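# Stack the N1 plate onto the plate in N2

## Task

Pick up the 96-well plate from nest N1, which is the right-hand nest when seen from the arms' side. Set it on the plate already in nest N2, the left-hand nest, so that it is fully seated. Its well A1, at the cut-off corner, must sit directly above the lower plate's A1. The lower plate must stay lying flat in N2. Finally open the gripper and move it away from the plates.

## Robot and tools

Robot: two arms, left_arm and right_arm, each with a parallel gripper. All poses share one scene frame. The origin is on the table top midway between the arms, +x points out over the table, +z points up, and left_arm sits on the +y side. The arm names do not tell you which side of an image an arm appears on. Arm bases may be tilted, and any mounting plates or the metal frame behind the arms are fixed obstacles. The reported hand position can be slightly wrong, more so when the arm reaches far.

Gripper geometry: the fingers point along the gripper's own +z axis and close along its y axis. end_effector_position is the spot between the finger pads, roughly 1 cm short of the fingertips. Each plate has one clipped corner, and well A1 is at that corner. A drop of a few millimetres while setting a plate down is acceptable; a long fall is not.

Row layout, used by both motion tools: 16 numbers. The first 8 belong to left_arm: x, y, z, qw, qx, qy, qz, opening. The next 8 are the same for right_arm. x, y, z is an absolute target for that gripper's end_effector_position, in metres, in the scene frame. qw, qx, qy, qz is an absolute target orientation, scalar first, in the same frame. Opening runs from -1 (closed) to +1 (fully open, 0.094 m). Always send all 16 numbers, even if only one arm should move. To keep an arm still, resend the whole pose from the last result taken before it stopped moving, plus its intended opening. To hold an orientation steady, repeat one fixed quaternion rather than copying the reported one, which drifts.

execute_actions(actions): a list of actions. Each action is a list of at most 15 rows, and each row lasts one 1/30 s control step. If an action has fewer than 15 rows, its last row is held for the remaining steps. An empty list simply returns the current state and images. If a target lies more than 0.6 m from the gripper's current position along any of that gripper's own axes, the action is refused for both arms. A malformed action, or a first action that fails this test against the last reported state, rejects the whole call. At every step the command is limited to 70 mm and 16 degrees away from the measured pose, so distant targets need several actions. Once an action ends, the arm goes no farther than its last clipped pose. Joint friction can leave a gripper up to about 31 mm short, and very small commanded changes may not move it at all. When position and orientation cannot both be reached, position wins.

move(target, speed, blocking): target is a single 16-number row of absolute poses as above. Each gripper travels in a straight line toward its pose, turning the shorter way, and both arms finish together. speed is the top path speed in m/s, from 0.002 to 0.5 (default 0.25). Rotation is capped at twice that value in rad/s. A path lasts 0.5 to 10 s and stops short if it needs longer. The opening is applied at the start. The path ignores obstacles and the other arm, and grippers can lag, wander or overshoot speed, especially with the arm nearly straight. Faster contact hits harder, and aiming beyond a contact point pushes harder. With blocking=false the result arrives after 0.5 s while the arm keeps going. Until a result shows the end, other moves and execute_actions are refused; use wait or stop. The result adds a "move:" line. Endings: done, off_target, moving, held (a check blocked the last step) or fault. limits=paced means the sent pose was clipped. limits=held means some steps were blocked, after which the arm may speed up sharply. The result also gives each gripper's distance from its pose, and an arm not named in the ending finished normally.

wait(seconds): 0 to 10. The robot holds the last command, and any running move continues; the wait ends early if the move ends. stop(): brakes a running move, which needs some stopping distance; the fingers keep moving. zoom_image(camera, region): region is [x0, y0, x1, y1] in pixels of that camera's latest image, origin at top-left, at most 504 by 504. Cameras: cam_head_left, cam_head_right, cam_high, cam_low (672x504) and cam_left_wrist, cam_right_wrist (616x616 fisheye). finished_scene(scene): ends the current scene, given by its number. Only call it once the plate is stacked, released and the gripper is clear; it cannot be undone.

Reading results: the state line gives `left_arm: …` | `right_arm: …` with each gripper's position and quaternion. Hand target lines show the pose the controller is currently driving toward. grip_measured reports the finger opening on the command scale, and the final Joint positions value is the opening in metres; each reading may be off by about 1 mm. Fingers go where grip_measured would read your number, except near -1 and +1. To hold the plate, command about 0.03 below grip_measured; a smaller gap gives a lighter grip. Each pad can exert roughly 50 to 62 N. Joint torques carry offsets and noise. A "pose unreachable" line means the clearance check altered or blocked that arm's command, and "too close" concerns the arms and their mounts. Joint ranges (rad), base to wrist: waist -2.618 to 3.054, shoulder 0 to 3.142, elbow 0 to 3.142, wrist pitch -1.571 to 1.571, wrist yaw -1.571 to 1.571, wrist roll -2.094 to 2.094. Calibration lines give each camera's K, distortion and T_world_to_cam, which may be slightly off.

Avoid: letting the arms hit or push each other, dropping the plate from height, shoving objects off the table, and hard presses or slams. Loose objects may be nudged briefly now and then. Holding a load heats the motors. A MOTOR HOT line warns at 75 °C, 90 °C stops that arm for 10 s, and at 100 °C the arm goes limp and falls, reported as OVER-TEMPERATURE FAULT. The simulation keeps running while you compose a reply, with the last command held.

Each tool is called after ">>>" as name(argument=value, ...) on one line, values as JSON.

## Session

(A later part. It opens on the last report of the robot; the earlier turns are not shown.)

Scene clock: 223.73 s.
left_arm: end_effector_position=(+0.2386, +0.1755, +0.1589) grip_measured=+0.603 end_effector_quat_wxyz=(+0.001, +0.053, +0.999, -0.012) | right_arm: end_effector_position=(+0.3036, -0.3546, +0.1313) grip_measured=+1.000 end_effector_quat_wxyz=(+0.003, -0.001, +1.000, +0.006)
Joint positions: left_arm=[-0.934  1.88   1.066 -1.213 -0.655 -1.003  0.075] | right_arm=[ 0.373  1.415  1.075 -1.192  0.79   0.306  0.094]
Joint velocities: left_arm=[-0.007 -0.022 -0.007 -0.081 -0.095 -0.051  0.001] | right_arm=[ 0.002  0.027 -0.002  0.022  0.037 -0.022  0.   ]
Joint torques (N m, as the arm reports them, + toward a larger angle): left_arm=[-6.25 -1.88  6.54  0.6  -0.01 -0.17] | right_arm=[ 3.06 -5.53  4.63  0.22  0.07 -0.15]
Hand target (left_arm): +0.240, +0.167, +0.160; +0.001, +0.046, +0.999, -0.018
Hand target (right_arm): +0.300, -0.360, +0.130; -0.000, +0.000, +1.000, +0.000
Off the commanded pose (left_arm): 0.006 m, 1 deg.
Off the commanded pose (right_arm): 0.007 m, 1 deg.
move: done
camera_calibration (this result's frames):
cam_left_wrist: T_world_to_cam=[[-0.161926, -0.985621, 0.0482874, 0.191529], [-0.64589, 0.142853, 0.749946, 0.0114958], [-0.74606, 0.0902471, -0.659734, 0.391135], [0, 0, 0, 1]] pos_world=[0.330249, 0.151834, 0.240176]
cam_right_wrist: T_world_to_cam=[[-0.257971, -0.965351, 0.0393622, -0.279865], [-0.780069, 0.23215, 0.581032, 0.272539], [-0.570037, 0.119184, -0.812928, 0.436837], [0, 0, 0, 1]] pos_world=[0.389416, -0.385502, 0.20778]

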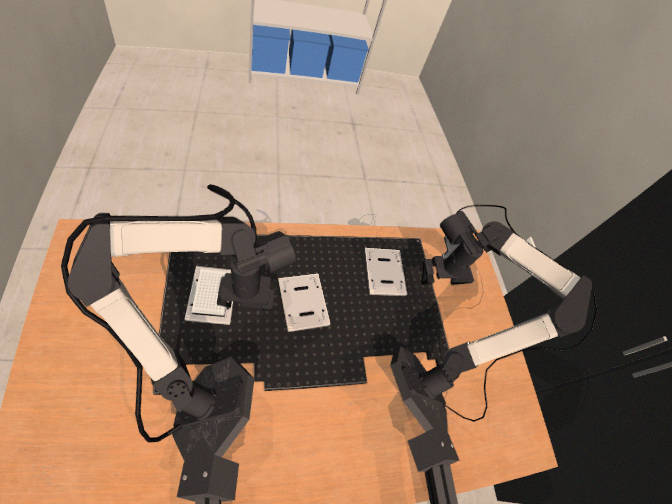

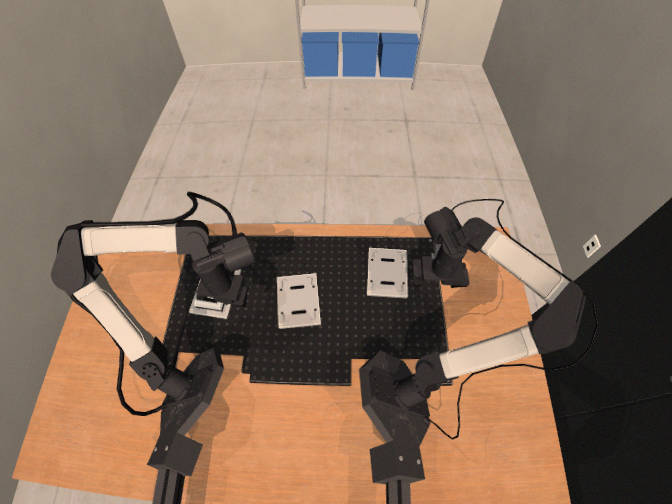

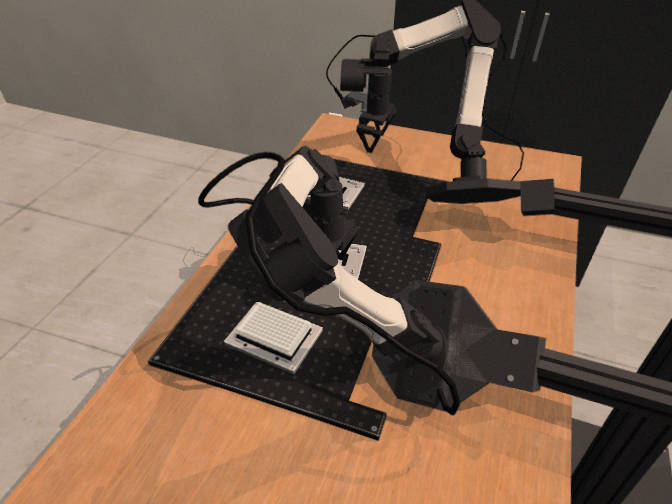

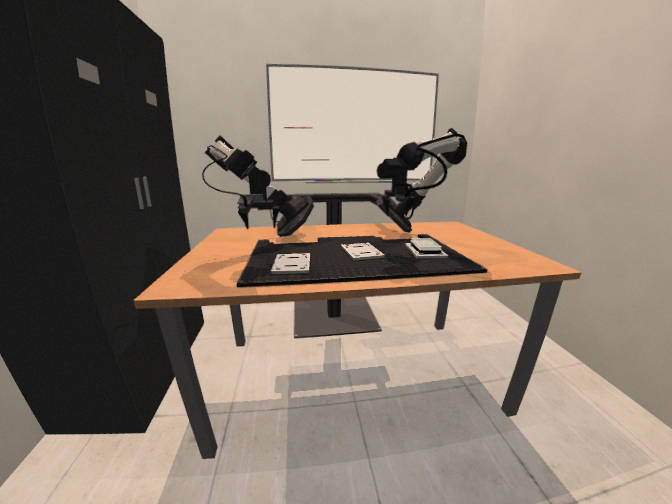

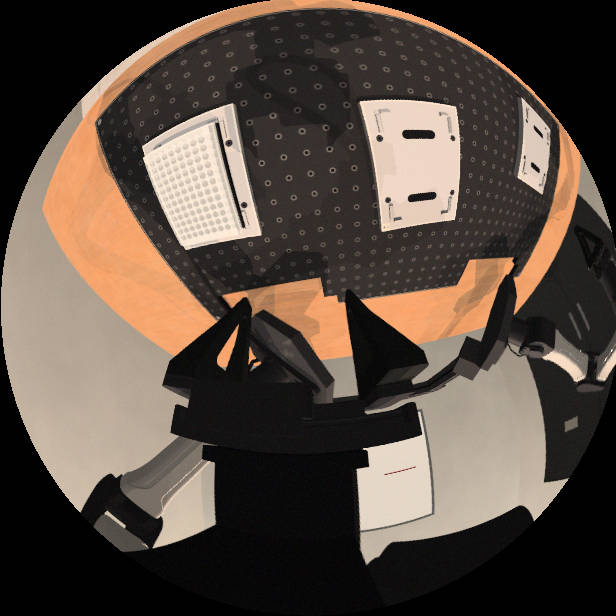

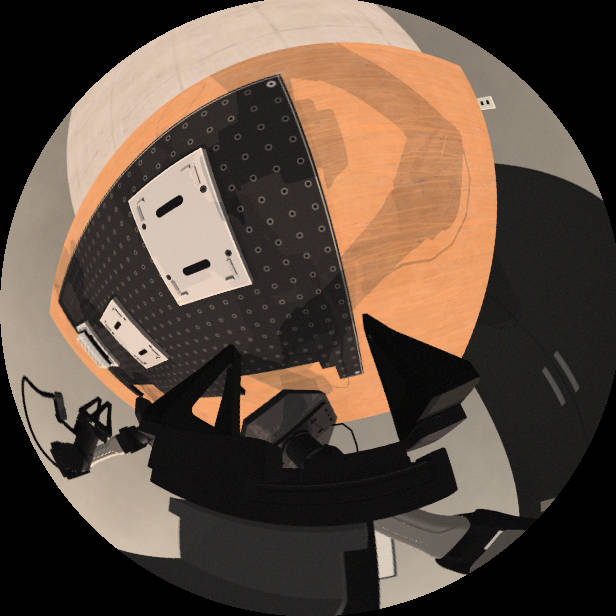

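>>> move(target=[0.222,0.29,0.11,0,0.05,0.9987,0,0,0.3,-0.36,0.13,0,0,1,0,1], speed=0.15)

>>> move(target=[0.218,0.287,0.047,0,0.05,0.9987,0,0,0.3,-0.36,0.13,0,0,1,0,1], speed=0.05)

>>> move(target=[0.249,0.285,0.051,0,0.05,0.9987,0,0,0.3,-0.36,0.13,0,0,1,0,1], speed=0.015)

Scene clock: 235.80 s.
left_arm: end_effector_position=(+0.2245, +0.2886, +0.1117) grip_measured=+0.003 end_effector_quat_wxyz=(-0.006, +0.051, +0.999, +0.004) | right_arm: end_effector_position=(+0.3036, -0.3546, +0.1313) grip_measured=+1.000 end_effector_quat_wxyz=(+0.003, -0.001, +1.000, +0.006)
Joint positions: left_arm=[-0.632  1.423  0.742 -1.144 -0.772 -0.662  0.047] | right_arm=[ 0.373  1.415  1.075 -1.192  0.79   0.306  0.094]
Joint velocities: left_arm=[ 0.017 -0.017 -0.007 -0.081 -0.007  0.022  0.001] | right_arm=[-0.002 -0.012  0.002  0.051 -0.022  0.051  0.   ]
Joint torques (N m, as the arm reports them, + toward a larger angle): left_arm=[-3.02 -3.08  2.91  0.55 -0.2   0.  ] | right_arm=[ 3.06 -5.52  4.62  0.22  0.07 -0.15]
Hand target (left_arm): +0.223, +0.291, +0.109; +0.000, +0.049, +0.999, +0.006
Hand target (right_arm): +0.300, -0.360, +0.130; -0.000, +0.000, +1.000, +0.000
Off the commanded pose (left_arm): 0.003 m, 1 deg.
Off the commanded pose (right_arm): 0.007 m, 1 deg.
move: done
camera_calibration (this result's frames):
cam_left_wrist: T_world_to_cam=[[-0.157011, -0.987446, 0.0172737, 0.305939], [-0.637161, 0.114645, 0.762156, 0.0264595], [-0.754569, 0.10866, -0.647162, 0.334401], [0, 0, 0, 1]] pos_world=[0.317223, 0.262729, 0.190961]
cam_right_wrist: T_world_to_cam=[[-0.257971, -0.965351, 0.0393622, -0.279865], [-0.780069, 0.23215, 0.581032, 0.272539], [-0.570037, 0.119184, -0.812928, 0.436837], [0, 0, 0, 1]] pos_world=[0.389416, -0.385502, 0.20778]

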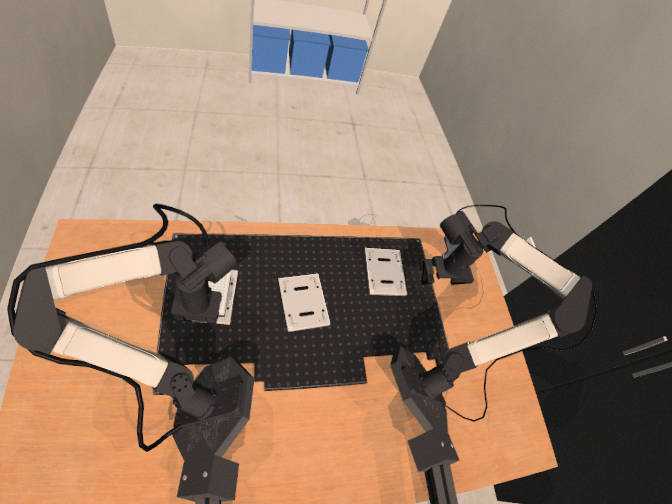

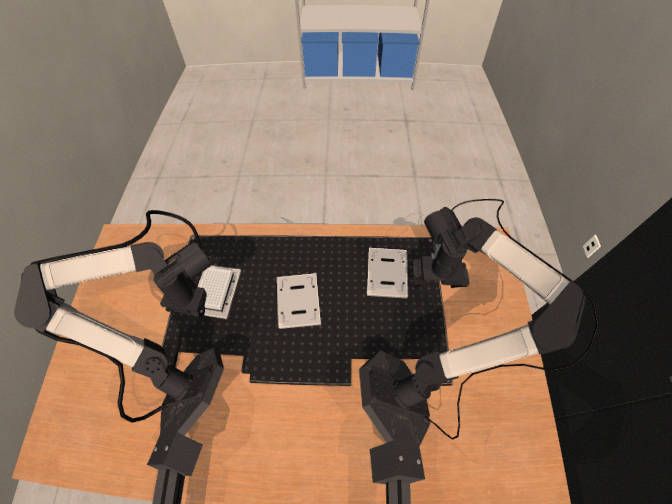

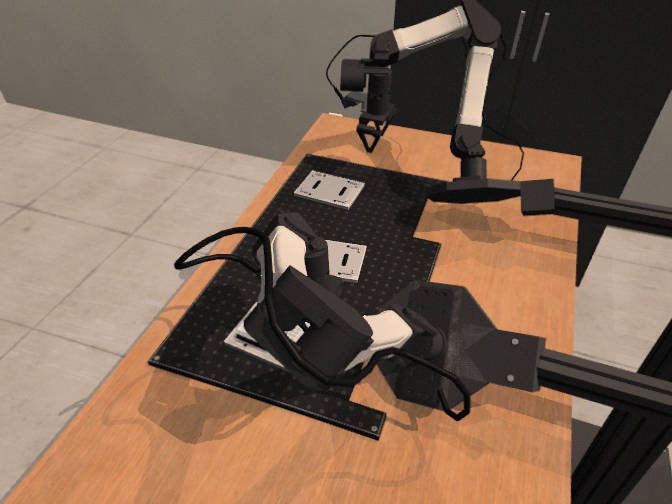

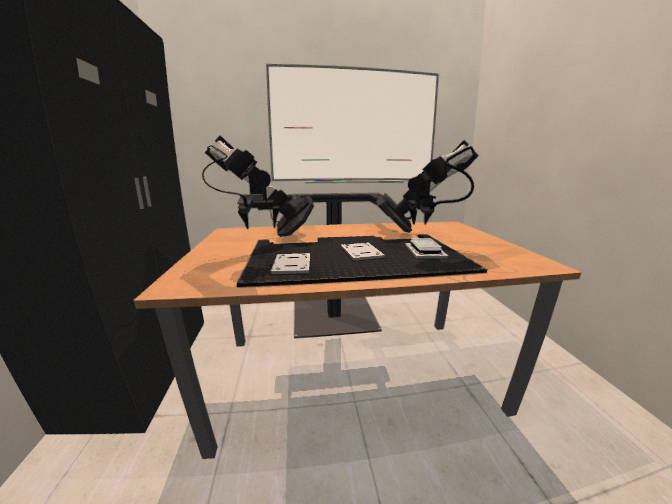

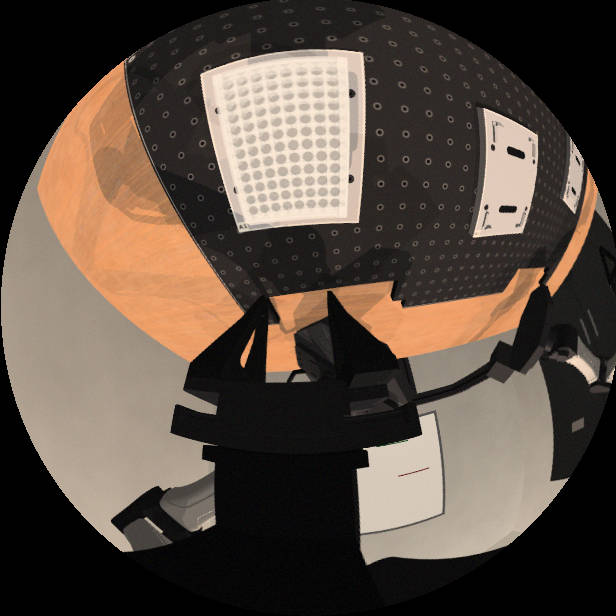

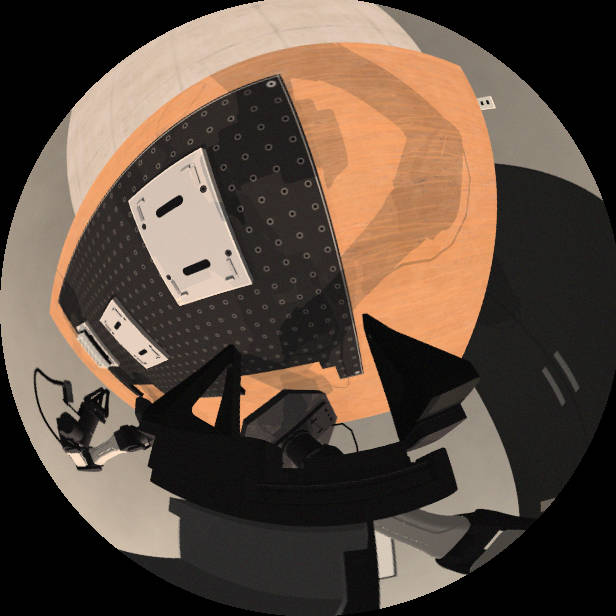

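Scene clock: 237.67 s.
left_arm: end_effector_position=(+0.2228, +0.2859, +0.0507) grip_measured=+0.003 end_effector_quat_wxyz=(-0.002, +0.048, +0.999, -0.001) | right_arm: end_effector_position=(+0.3036, -0.3546, +0.1313) grip_measured=+1.000 end_effector_quat_wxyz=(+0.003, -0.001, +1.000, +0.006)
Joint positions: left_arm=[-0.408  1.423  0.55  -0.715 -0.797 -0.342  0.047] | right_arm=[ 0.373  1.415  1.075 -1.192  0.79   0.306  0.094]
Joint velocities: left_arm=[-0.012  0.002 -0.017  0.066  0.037  0.022 -0.   ] | right_arm=[-0.007  0.002 -0.017  0.007  0.125 -0.007  0.   ]
Joint torques (N m, as the arm reports them, + toward a larger angle): left_arm=[-2.87 -2.89  1.95  0.6  -0.15  0.08] | right_arm=[ 3.07 -5.52  4.62  0.22  0.07 -0.15]
Hand target (left_arm): +0.219, +0.288, +0.047; -0.002, +0.050, +0.999, +0.004
Hand target (right_arm): +0.300, -0.360, +0.130; -0.000, +0.000, +1.000, +0.000
Off the commanded pose (left_arm): 0.006 m, 0 deg.
Off the commanded pose (right_arm): 0.007 m, 1 deg.
move: done
camera_calibration (this result's frames):
cam_left_wrist: T_world_to_cam=[[-0.152503, -0.987954, 0.0262722, 0.302701], [-0.64227, 0.119276, 0.757141, 0.0721792], [-0.751154, 0.0985923, -0.652723, 0.29634], [0, 0, 0, 1]] pos_world=[0.315118, 0.261229, 0.130825]
cam_right_wrist: T_world_to_cam=[[-0.257971, -0.965351, 0.0393622, -0.279865], [-0.780069, 0.23215, 0.581032, 0.272539], [-0.570037, 0.119184, -0.812928, 0.436837], [0, 0, 0, 1]] pos_world=[0.389416, -0.385502, 0.20778]

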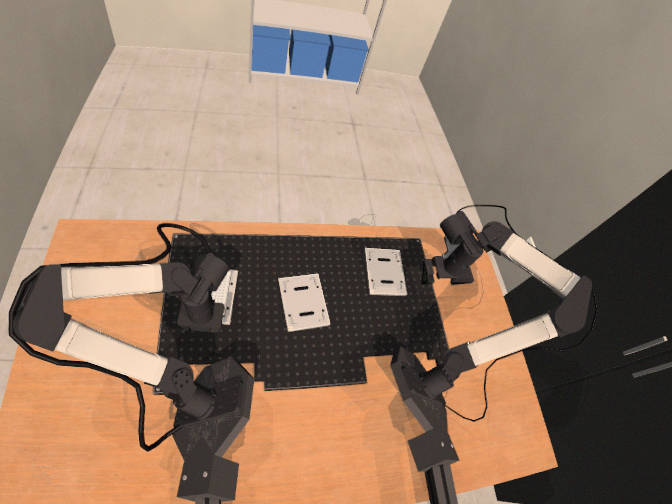

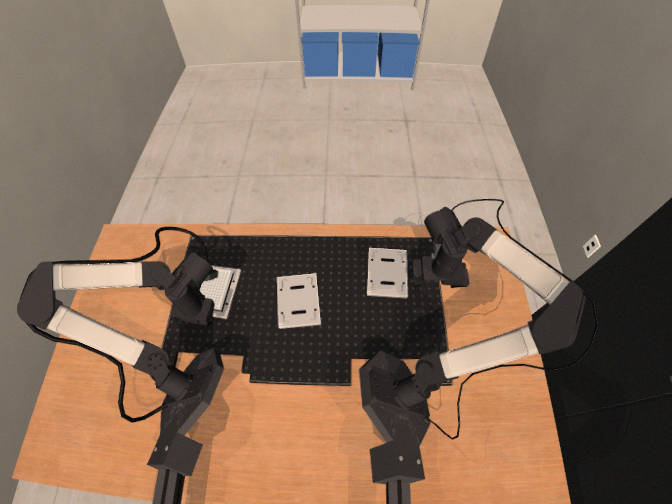

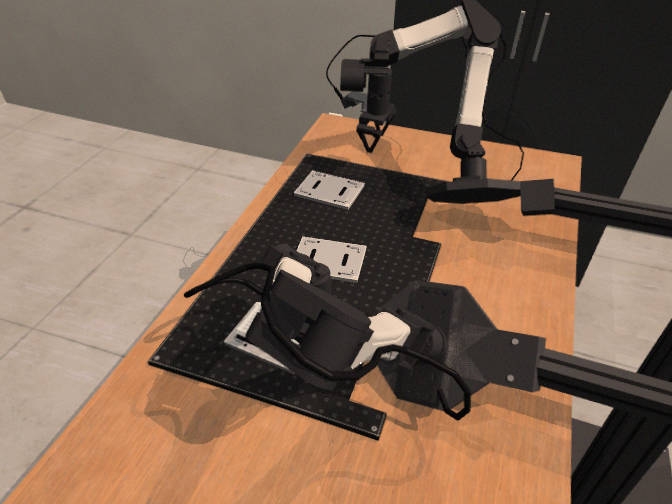

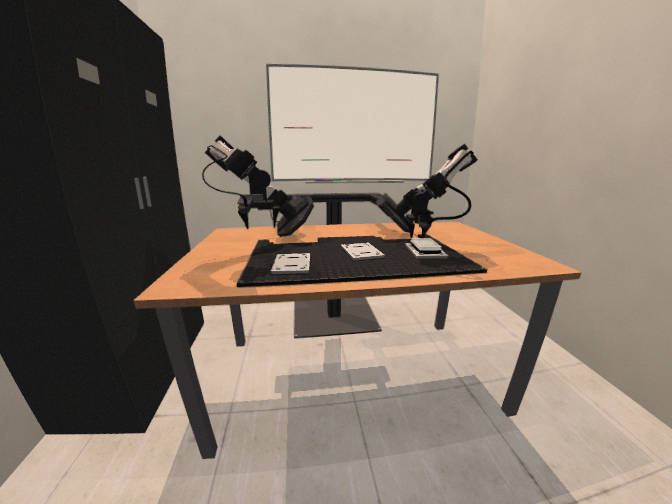

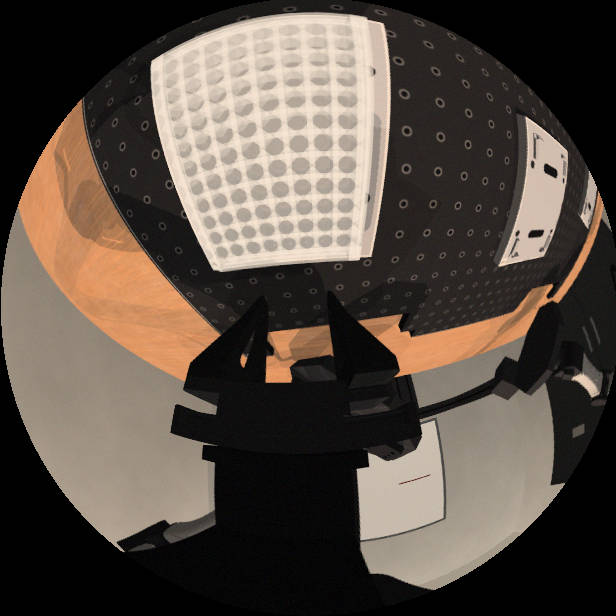

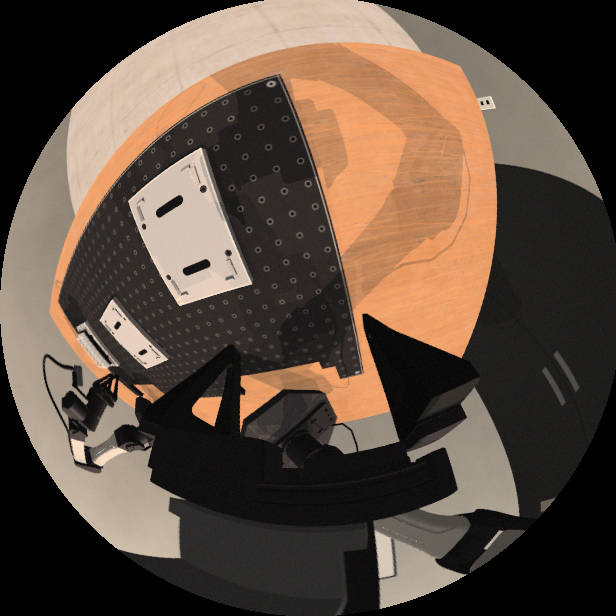

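Scene clock: 239.63 s.
left_arm: end_effector_position=(+0.2415, +0.2858, +0.0522) grip_measured=+0.003 end_effector_quat_wxyz=(-0.002, +0.051, +0.999, -0.001) | right_arm: end_effector_position=(+0.3036, -0.3546, +0.1313) grip_measured=+1.000 end_effector_quat_wxyz=(+0.003, -0.001, +1.000, +0.006)
Joint positions: left_arm=[-0.386  1.467  0.618 -0.715 -0.797 -0.304  0.047] | right_arm=[ 0.373  1.415  1.075 -1.192  0.79   0.306  0.094]
Joint velocities: left_arm=[-0.007  0.007 -0.012  0.022 -0.051  0.022 -0.   ] | right_arm=[ 0.002  0.002  0.002 -0.051  0.066  0.022  0.   ]
Joint torques (N m, as the arm reports them, + toward a larger angle): left_arm=[-3.27 -1.26  5.55  0.47 -0.08  0.06] | right_arm=[ 3.08 -5.52  4.63  0.22  0.07 -0.15]
Hand target (left_arm): +0.249, +0.285, +0.052; +0.000, +0.050, +0.999, +0.000
Hand target (right_arm): +0.300, -0.360, +0.130; -0.000, +0.000, +1.000, +0.000
Off the commanded pose (left_arm): 0.008 m, 0 deg.
Off the commanded pose (right_arm): 0.007 m, 1 deg.
move: done
camera_calibration (this result's frames):
cam_left_wrist: T_world_to_cam=[[-0.15769, -0.987124, 0.0268506, 0.306389], [-0.642835, 0.123256, 0.756023, 0.0821184], [-0.749598, 0.101957, -0.653994, 0.310088], [0, 0, 0, 1]] pos_world=[0.333545, 0.260706, 0.132486]
cam_right_wrist: T_world_to_cam=[[-0.257971, -0.965351, 0.0393622, -0.279865], [-0.780069, 0.23215, 0.581032, 0.272539], [-0.570037, 0.119184, -0.812928, 0.436837], [0, 0, 0, 1]] pos_world=[0.389416, -0.385502, 0.20778]

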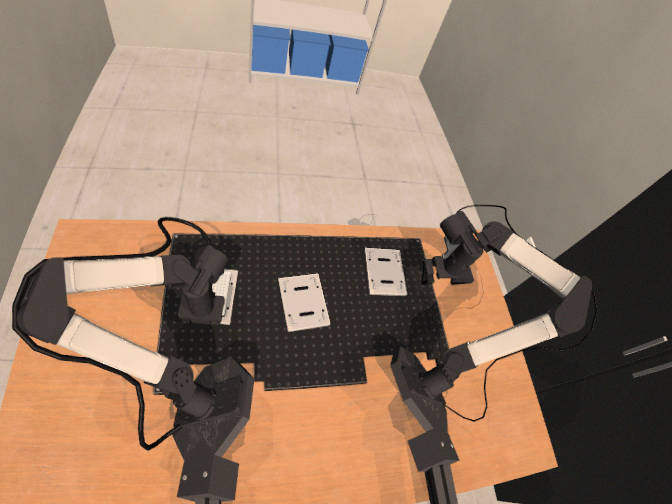

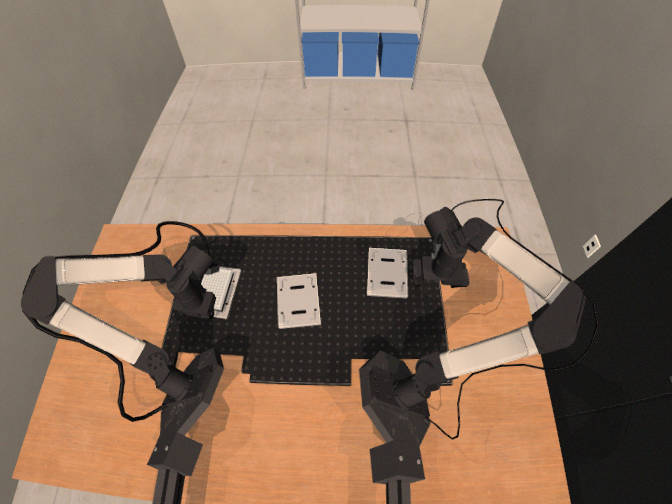

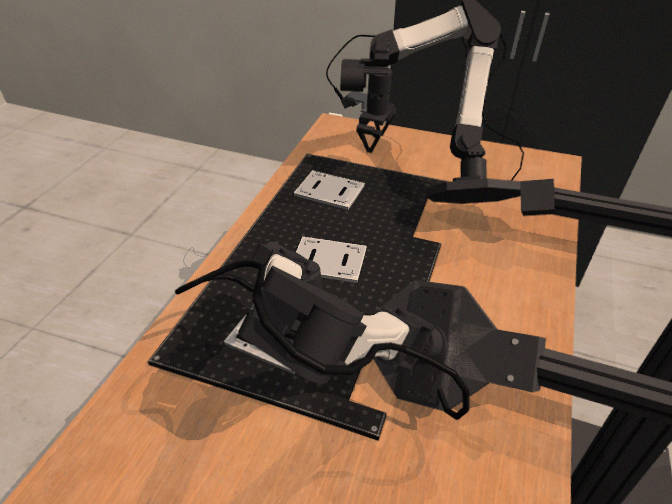

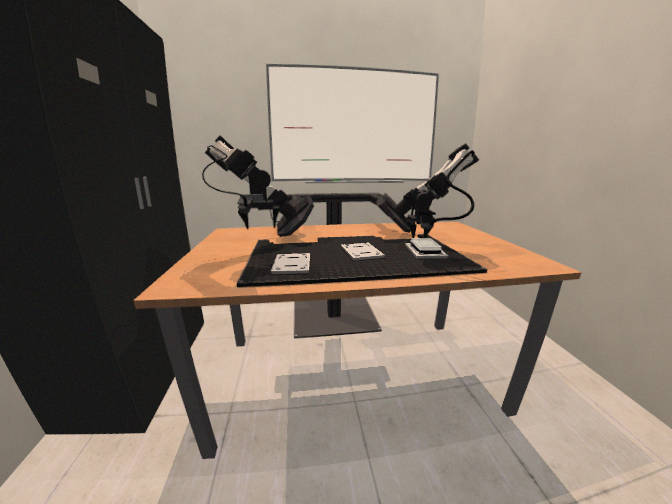

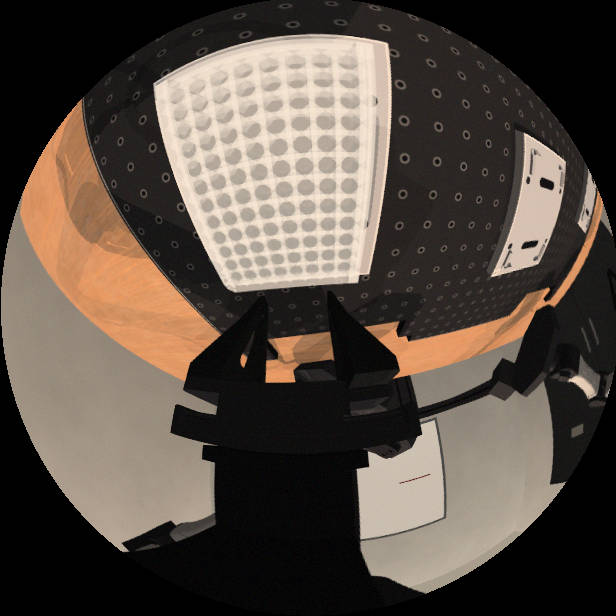

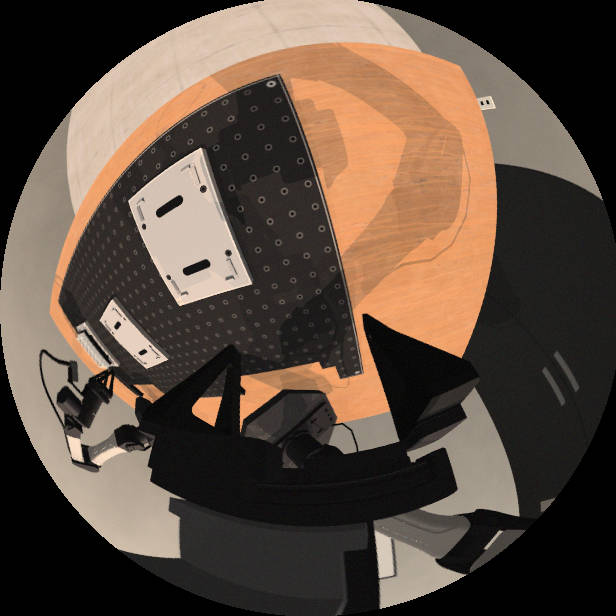

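>>> move(target=[0.264,0.283,0.050,0,0.05,0.9987,0,0,0.3,-0.36,0.13,0,0,1,0,1], speed=0.012)

>>> zoom_image(camera="cam_low", region=[395,225,455,265])

Scene clock: 247.47 s.
left_arm: end_effector_position=(+0.2545, +0.2844, +0.0514) grip_measured=+0.003 end_effector_quat_wxyz=(-0.005, +0.054, +0.999, +0.000) | right_arm: end_effector_position=(+0.3036, -0.3546, +0.1313) grip_measured=+1.000 end_effector_quat_wxyz=(+0.003, -0.001, +1.000, +0.006)
Joint positions: left_arm=[-0.371  1.513  0.671 -0.715 -0.797 -0.283  0.047] | right_arm=[ 0.373  1.415  1.075 -1.192  0.79   0.306  0.094]
Joint velocities: left_arm=[-0.007 -0.007 -0.017 -0.037 -0.037  0.007  0.   ] | right_arm=[-0.002 -0.012 -0.012 -0.066 -0.022  0.007  0.   ]
Joint torques (N m, as the arm reports them, + toward a larger angle): left_arm=[-3.62 -1.63  5.69  0.55 -0.07  0.04] | right_arm=[ 3.06 -5.52  4.61  0.22  0.07 -0.15]
Hand target (left_arm): +0.264, +0.283, +0.051; +0.000, +0.050, +0.999, +0.000
Hand target (right_arm): +0.300, -0.360, +0.130; -0.000, +0.000, +1.000, +0.000
Off the commanded pose (left_arm): 0.010 m, 1 deg.
Off the commanded pose (right_arm): 0.007 m, 1 deg.
move: done
camera_calibration (this result's frames):
cam_left_wrist: T_world_to_cam=[[-0.163539, -0.986214, 0.0252208, 0.308424], [-0.637672, 0.12518, 0.760068, 0.0892325], [-0.752747, 0.108218, -0.649354, 0.318277], [0, 0, 0, 1]] pos_world=[0.346922, 0.258559, 0.131072]
cam_right_wrist: T_world_to_cam=[[-0.257971, -0.965351, 0.0393622, -0.279865], [-0.780069, 0.23215, 0.581032, 0.272539], [-0.570037, 0.119184, -0.812928, 0.436837], [0, 0, 0, 1]] pos_world=[0.389416, -0.385502, 0.20778]

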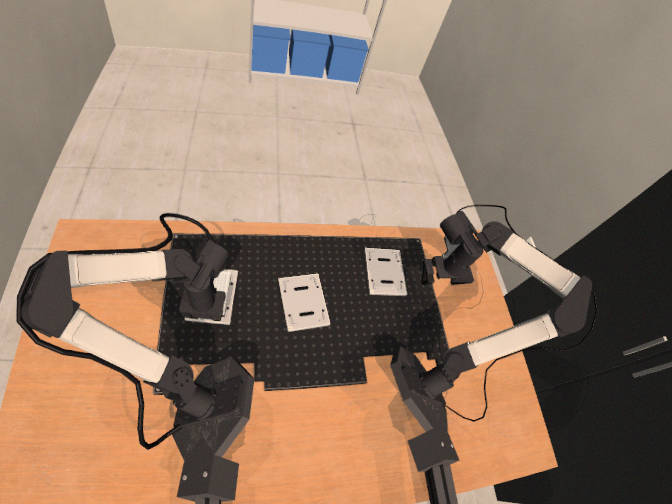

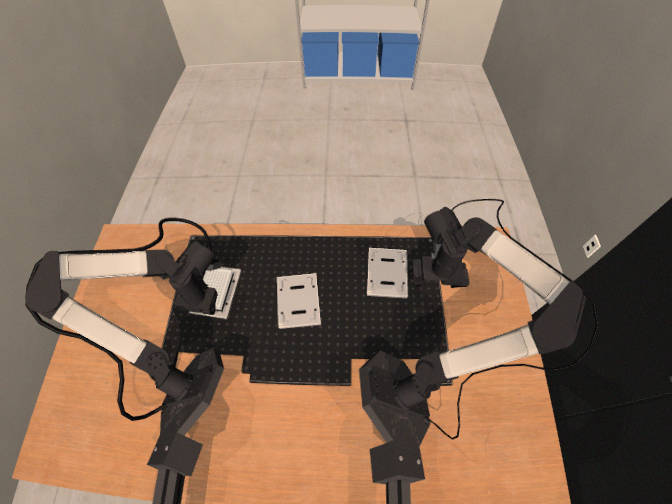

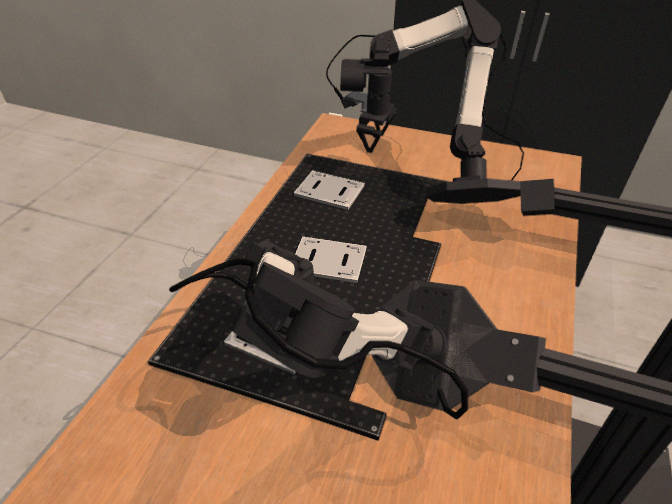

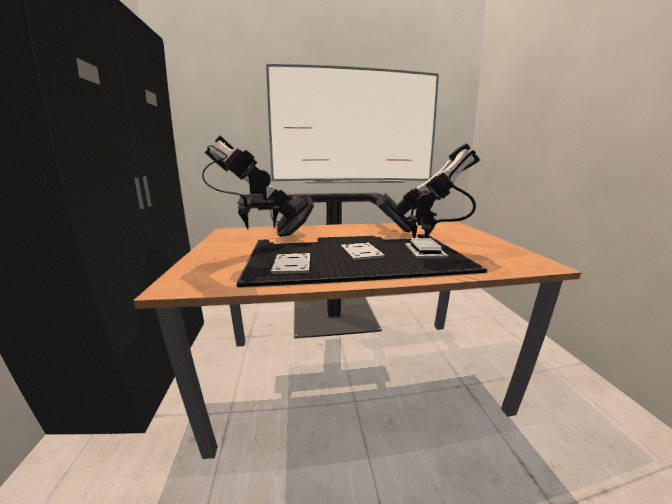

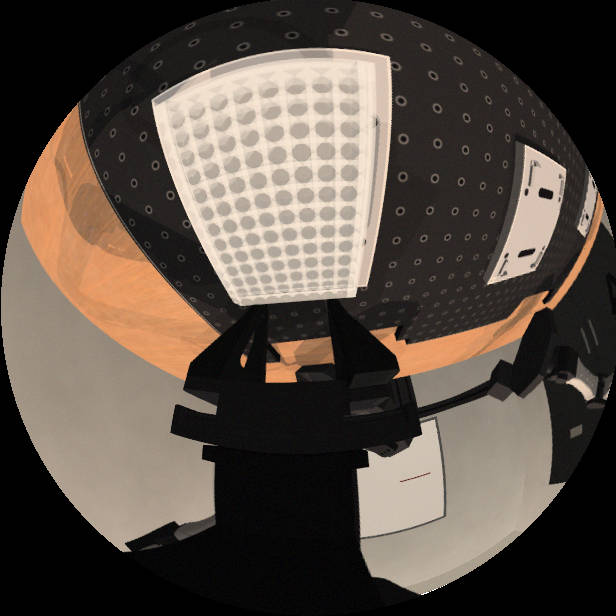

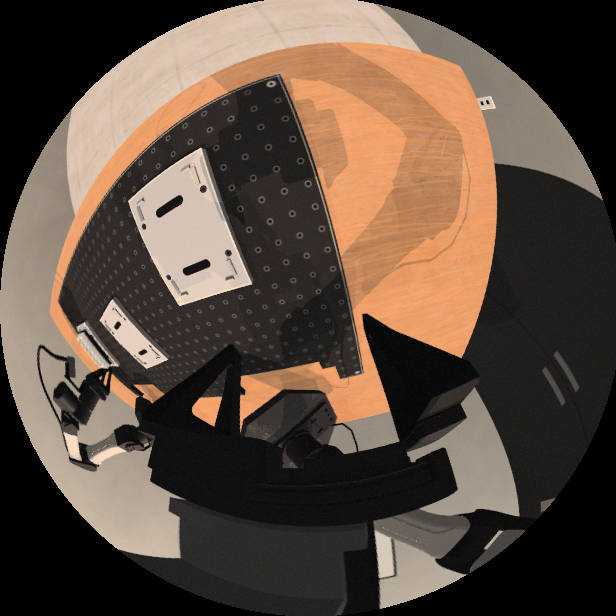

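Region (395, 225, 455, 265) of cam_low's 672x504 image, scaled by 8.400, with more detail than that image has.

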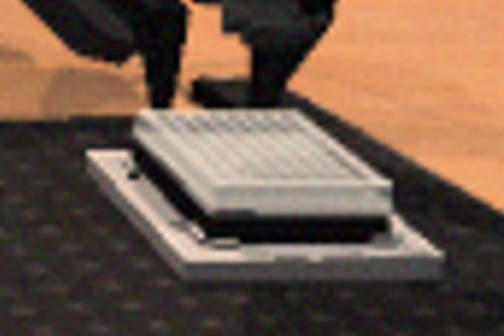

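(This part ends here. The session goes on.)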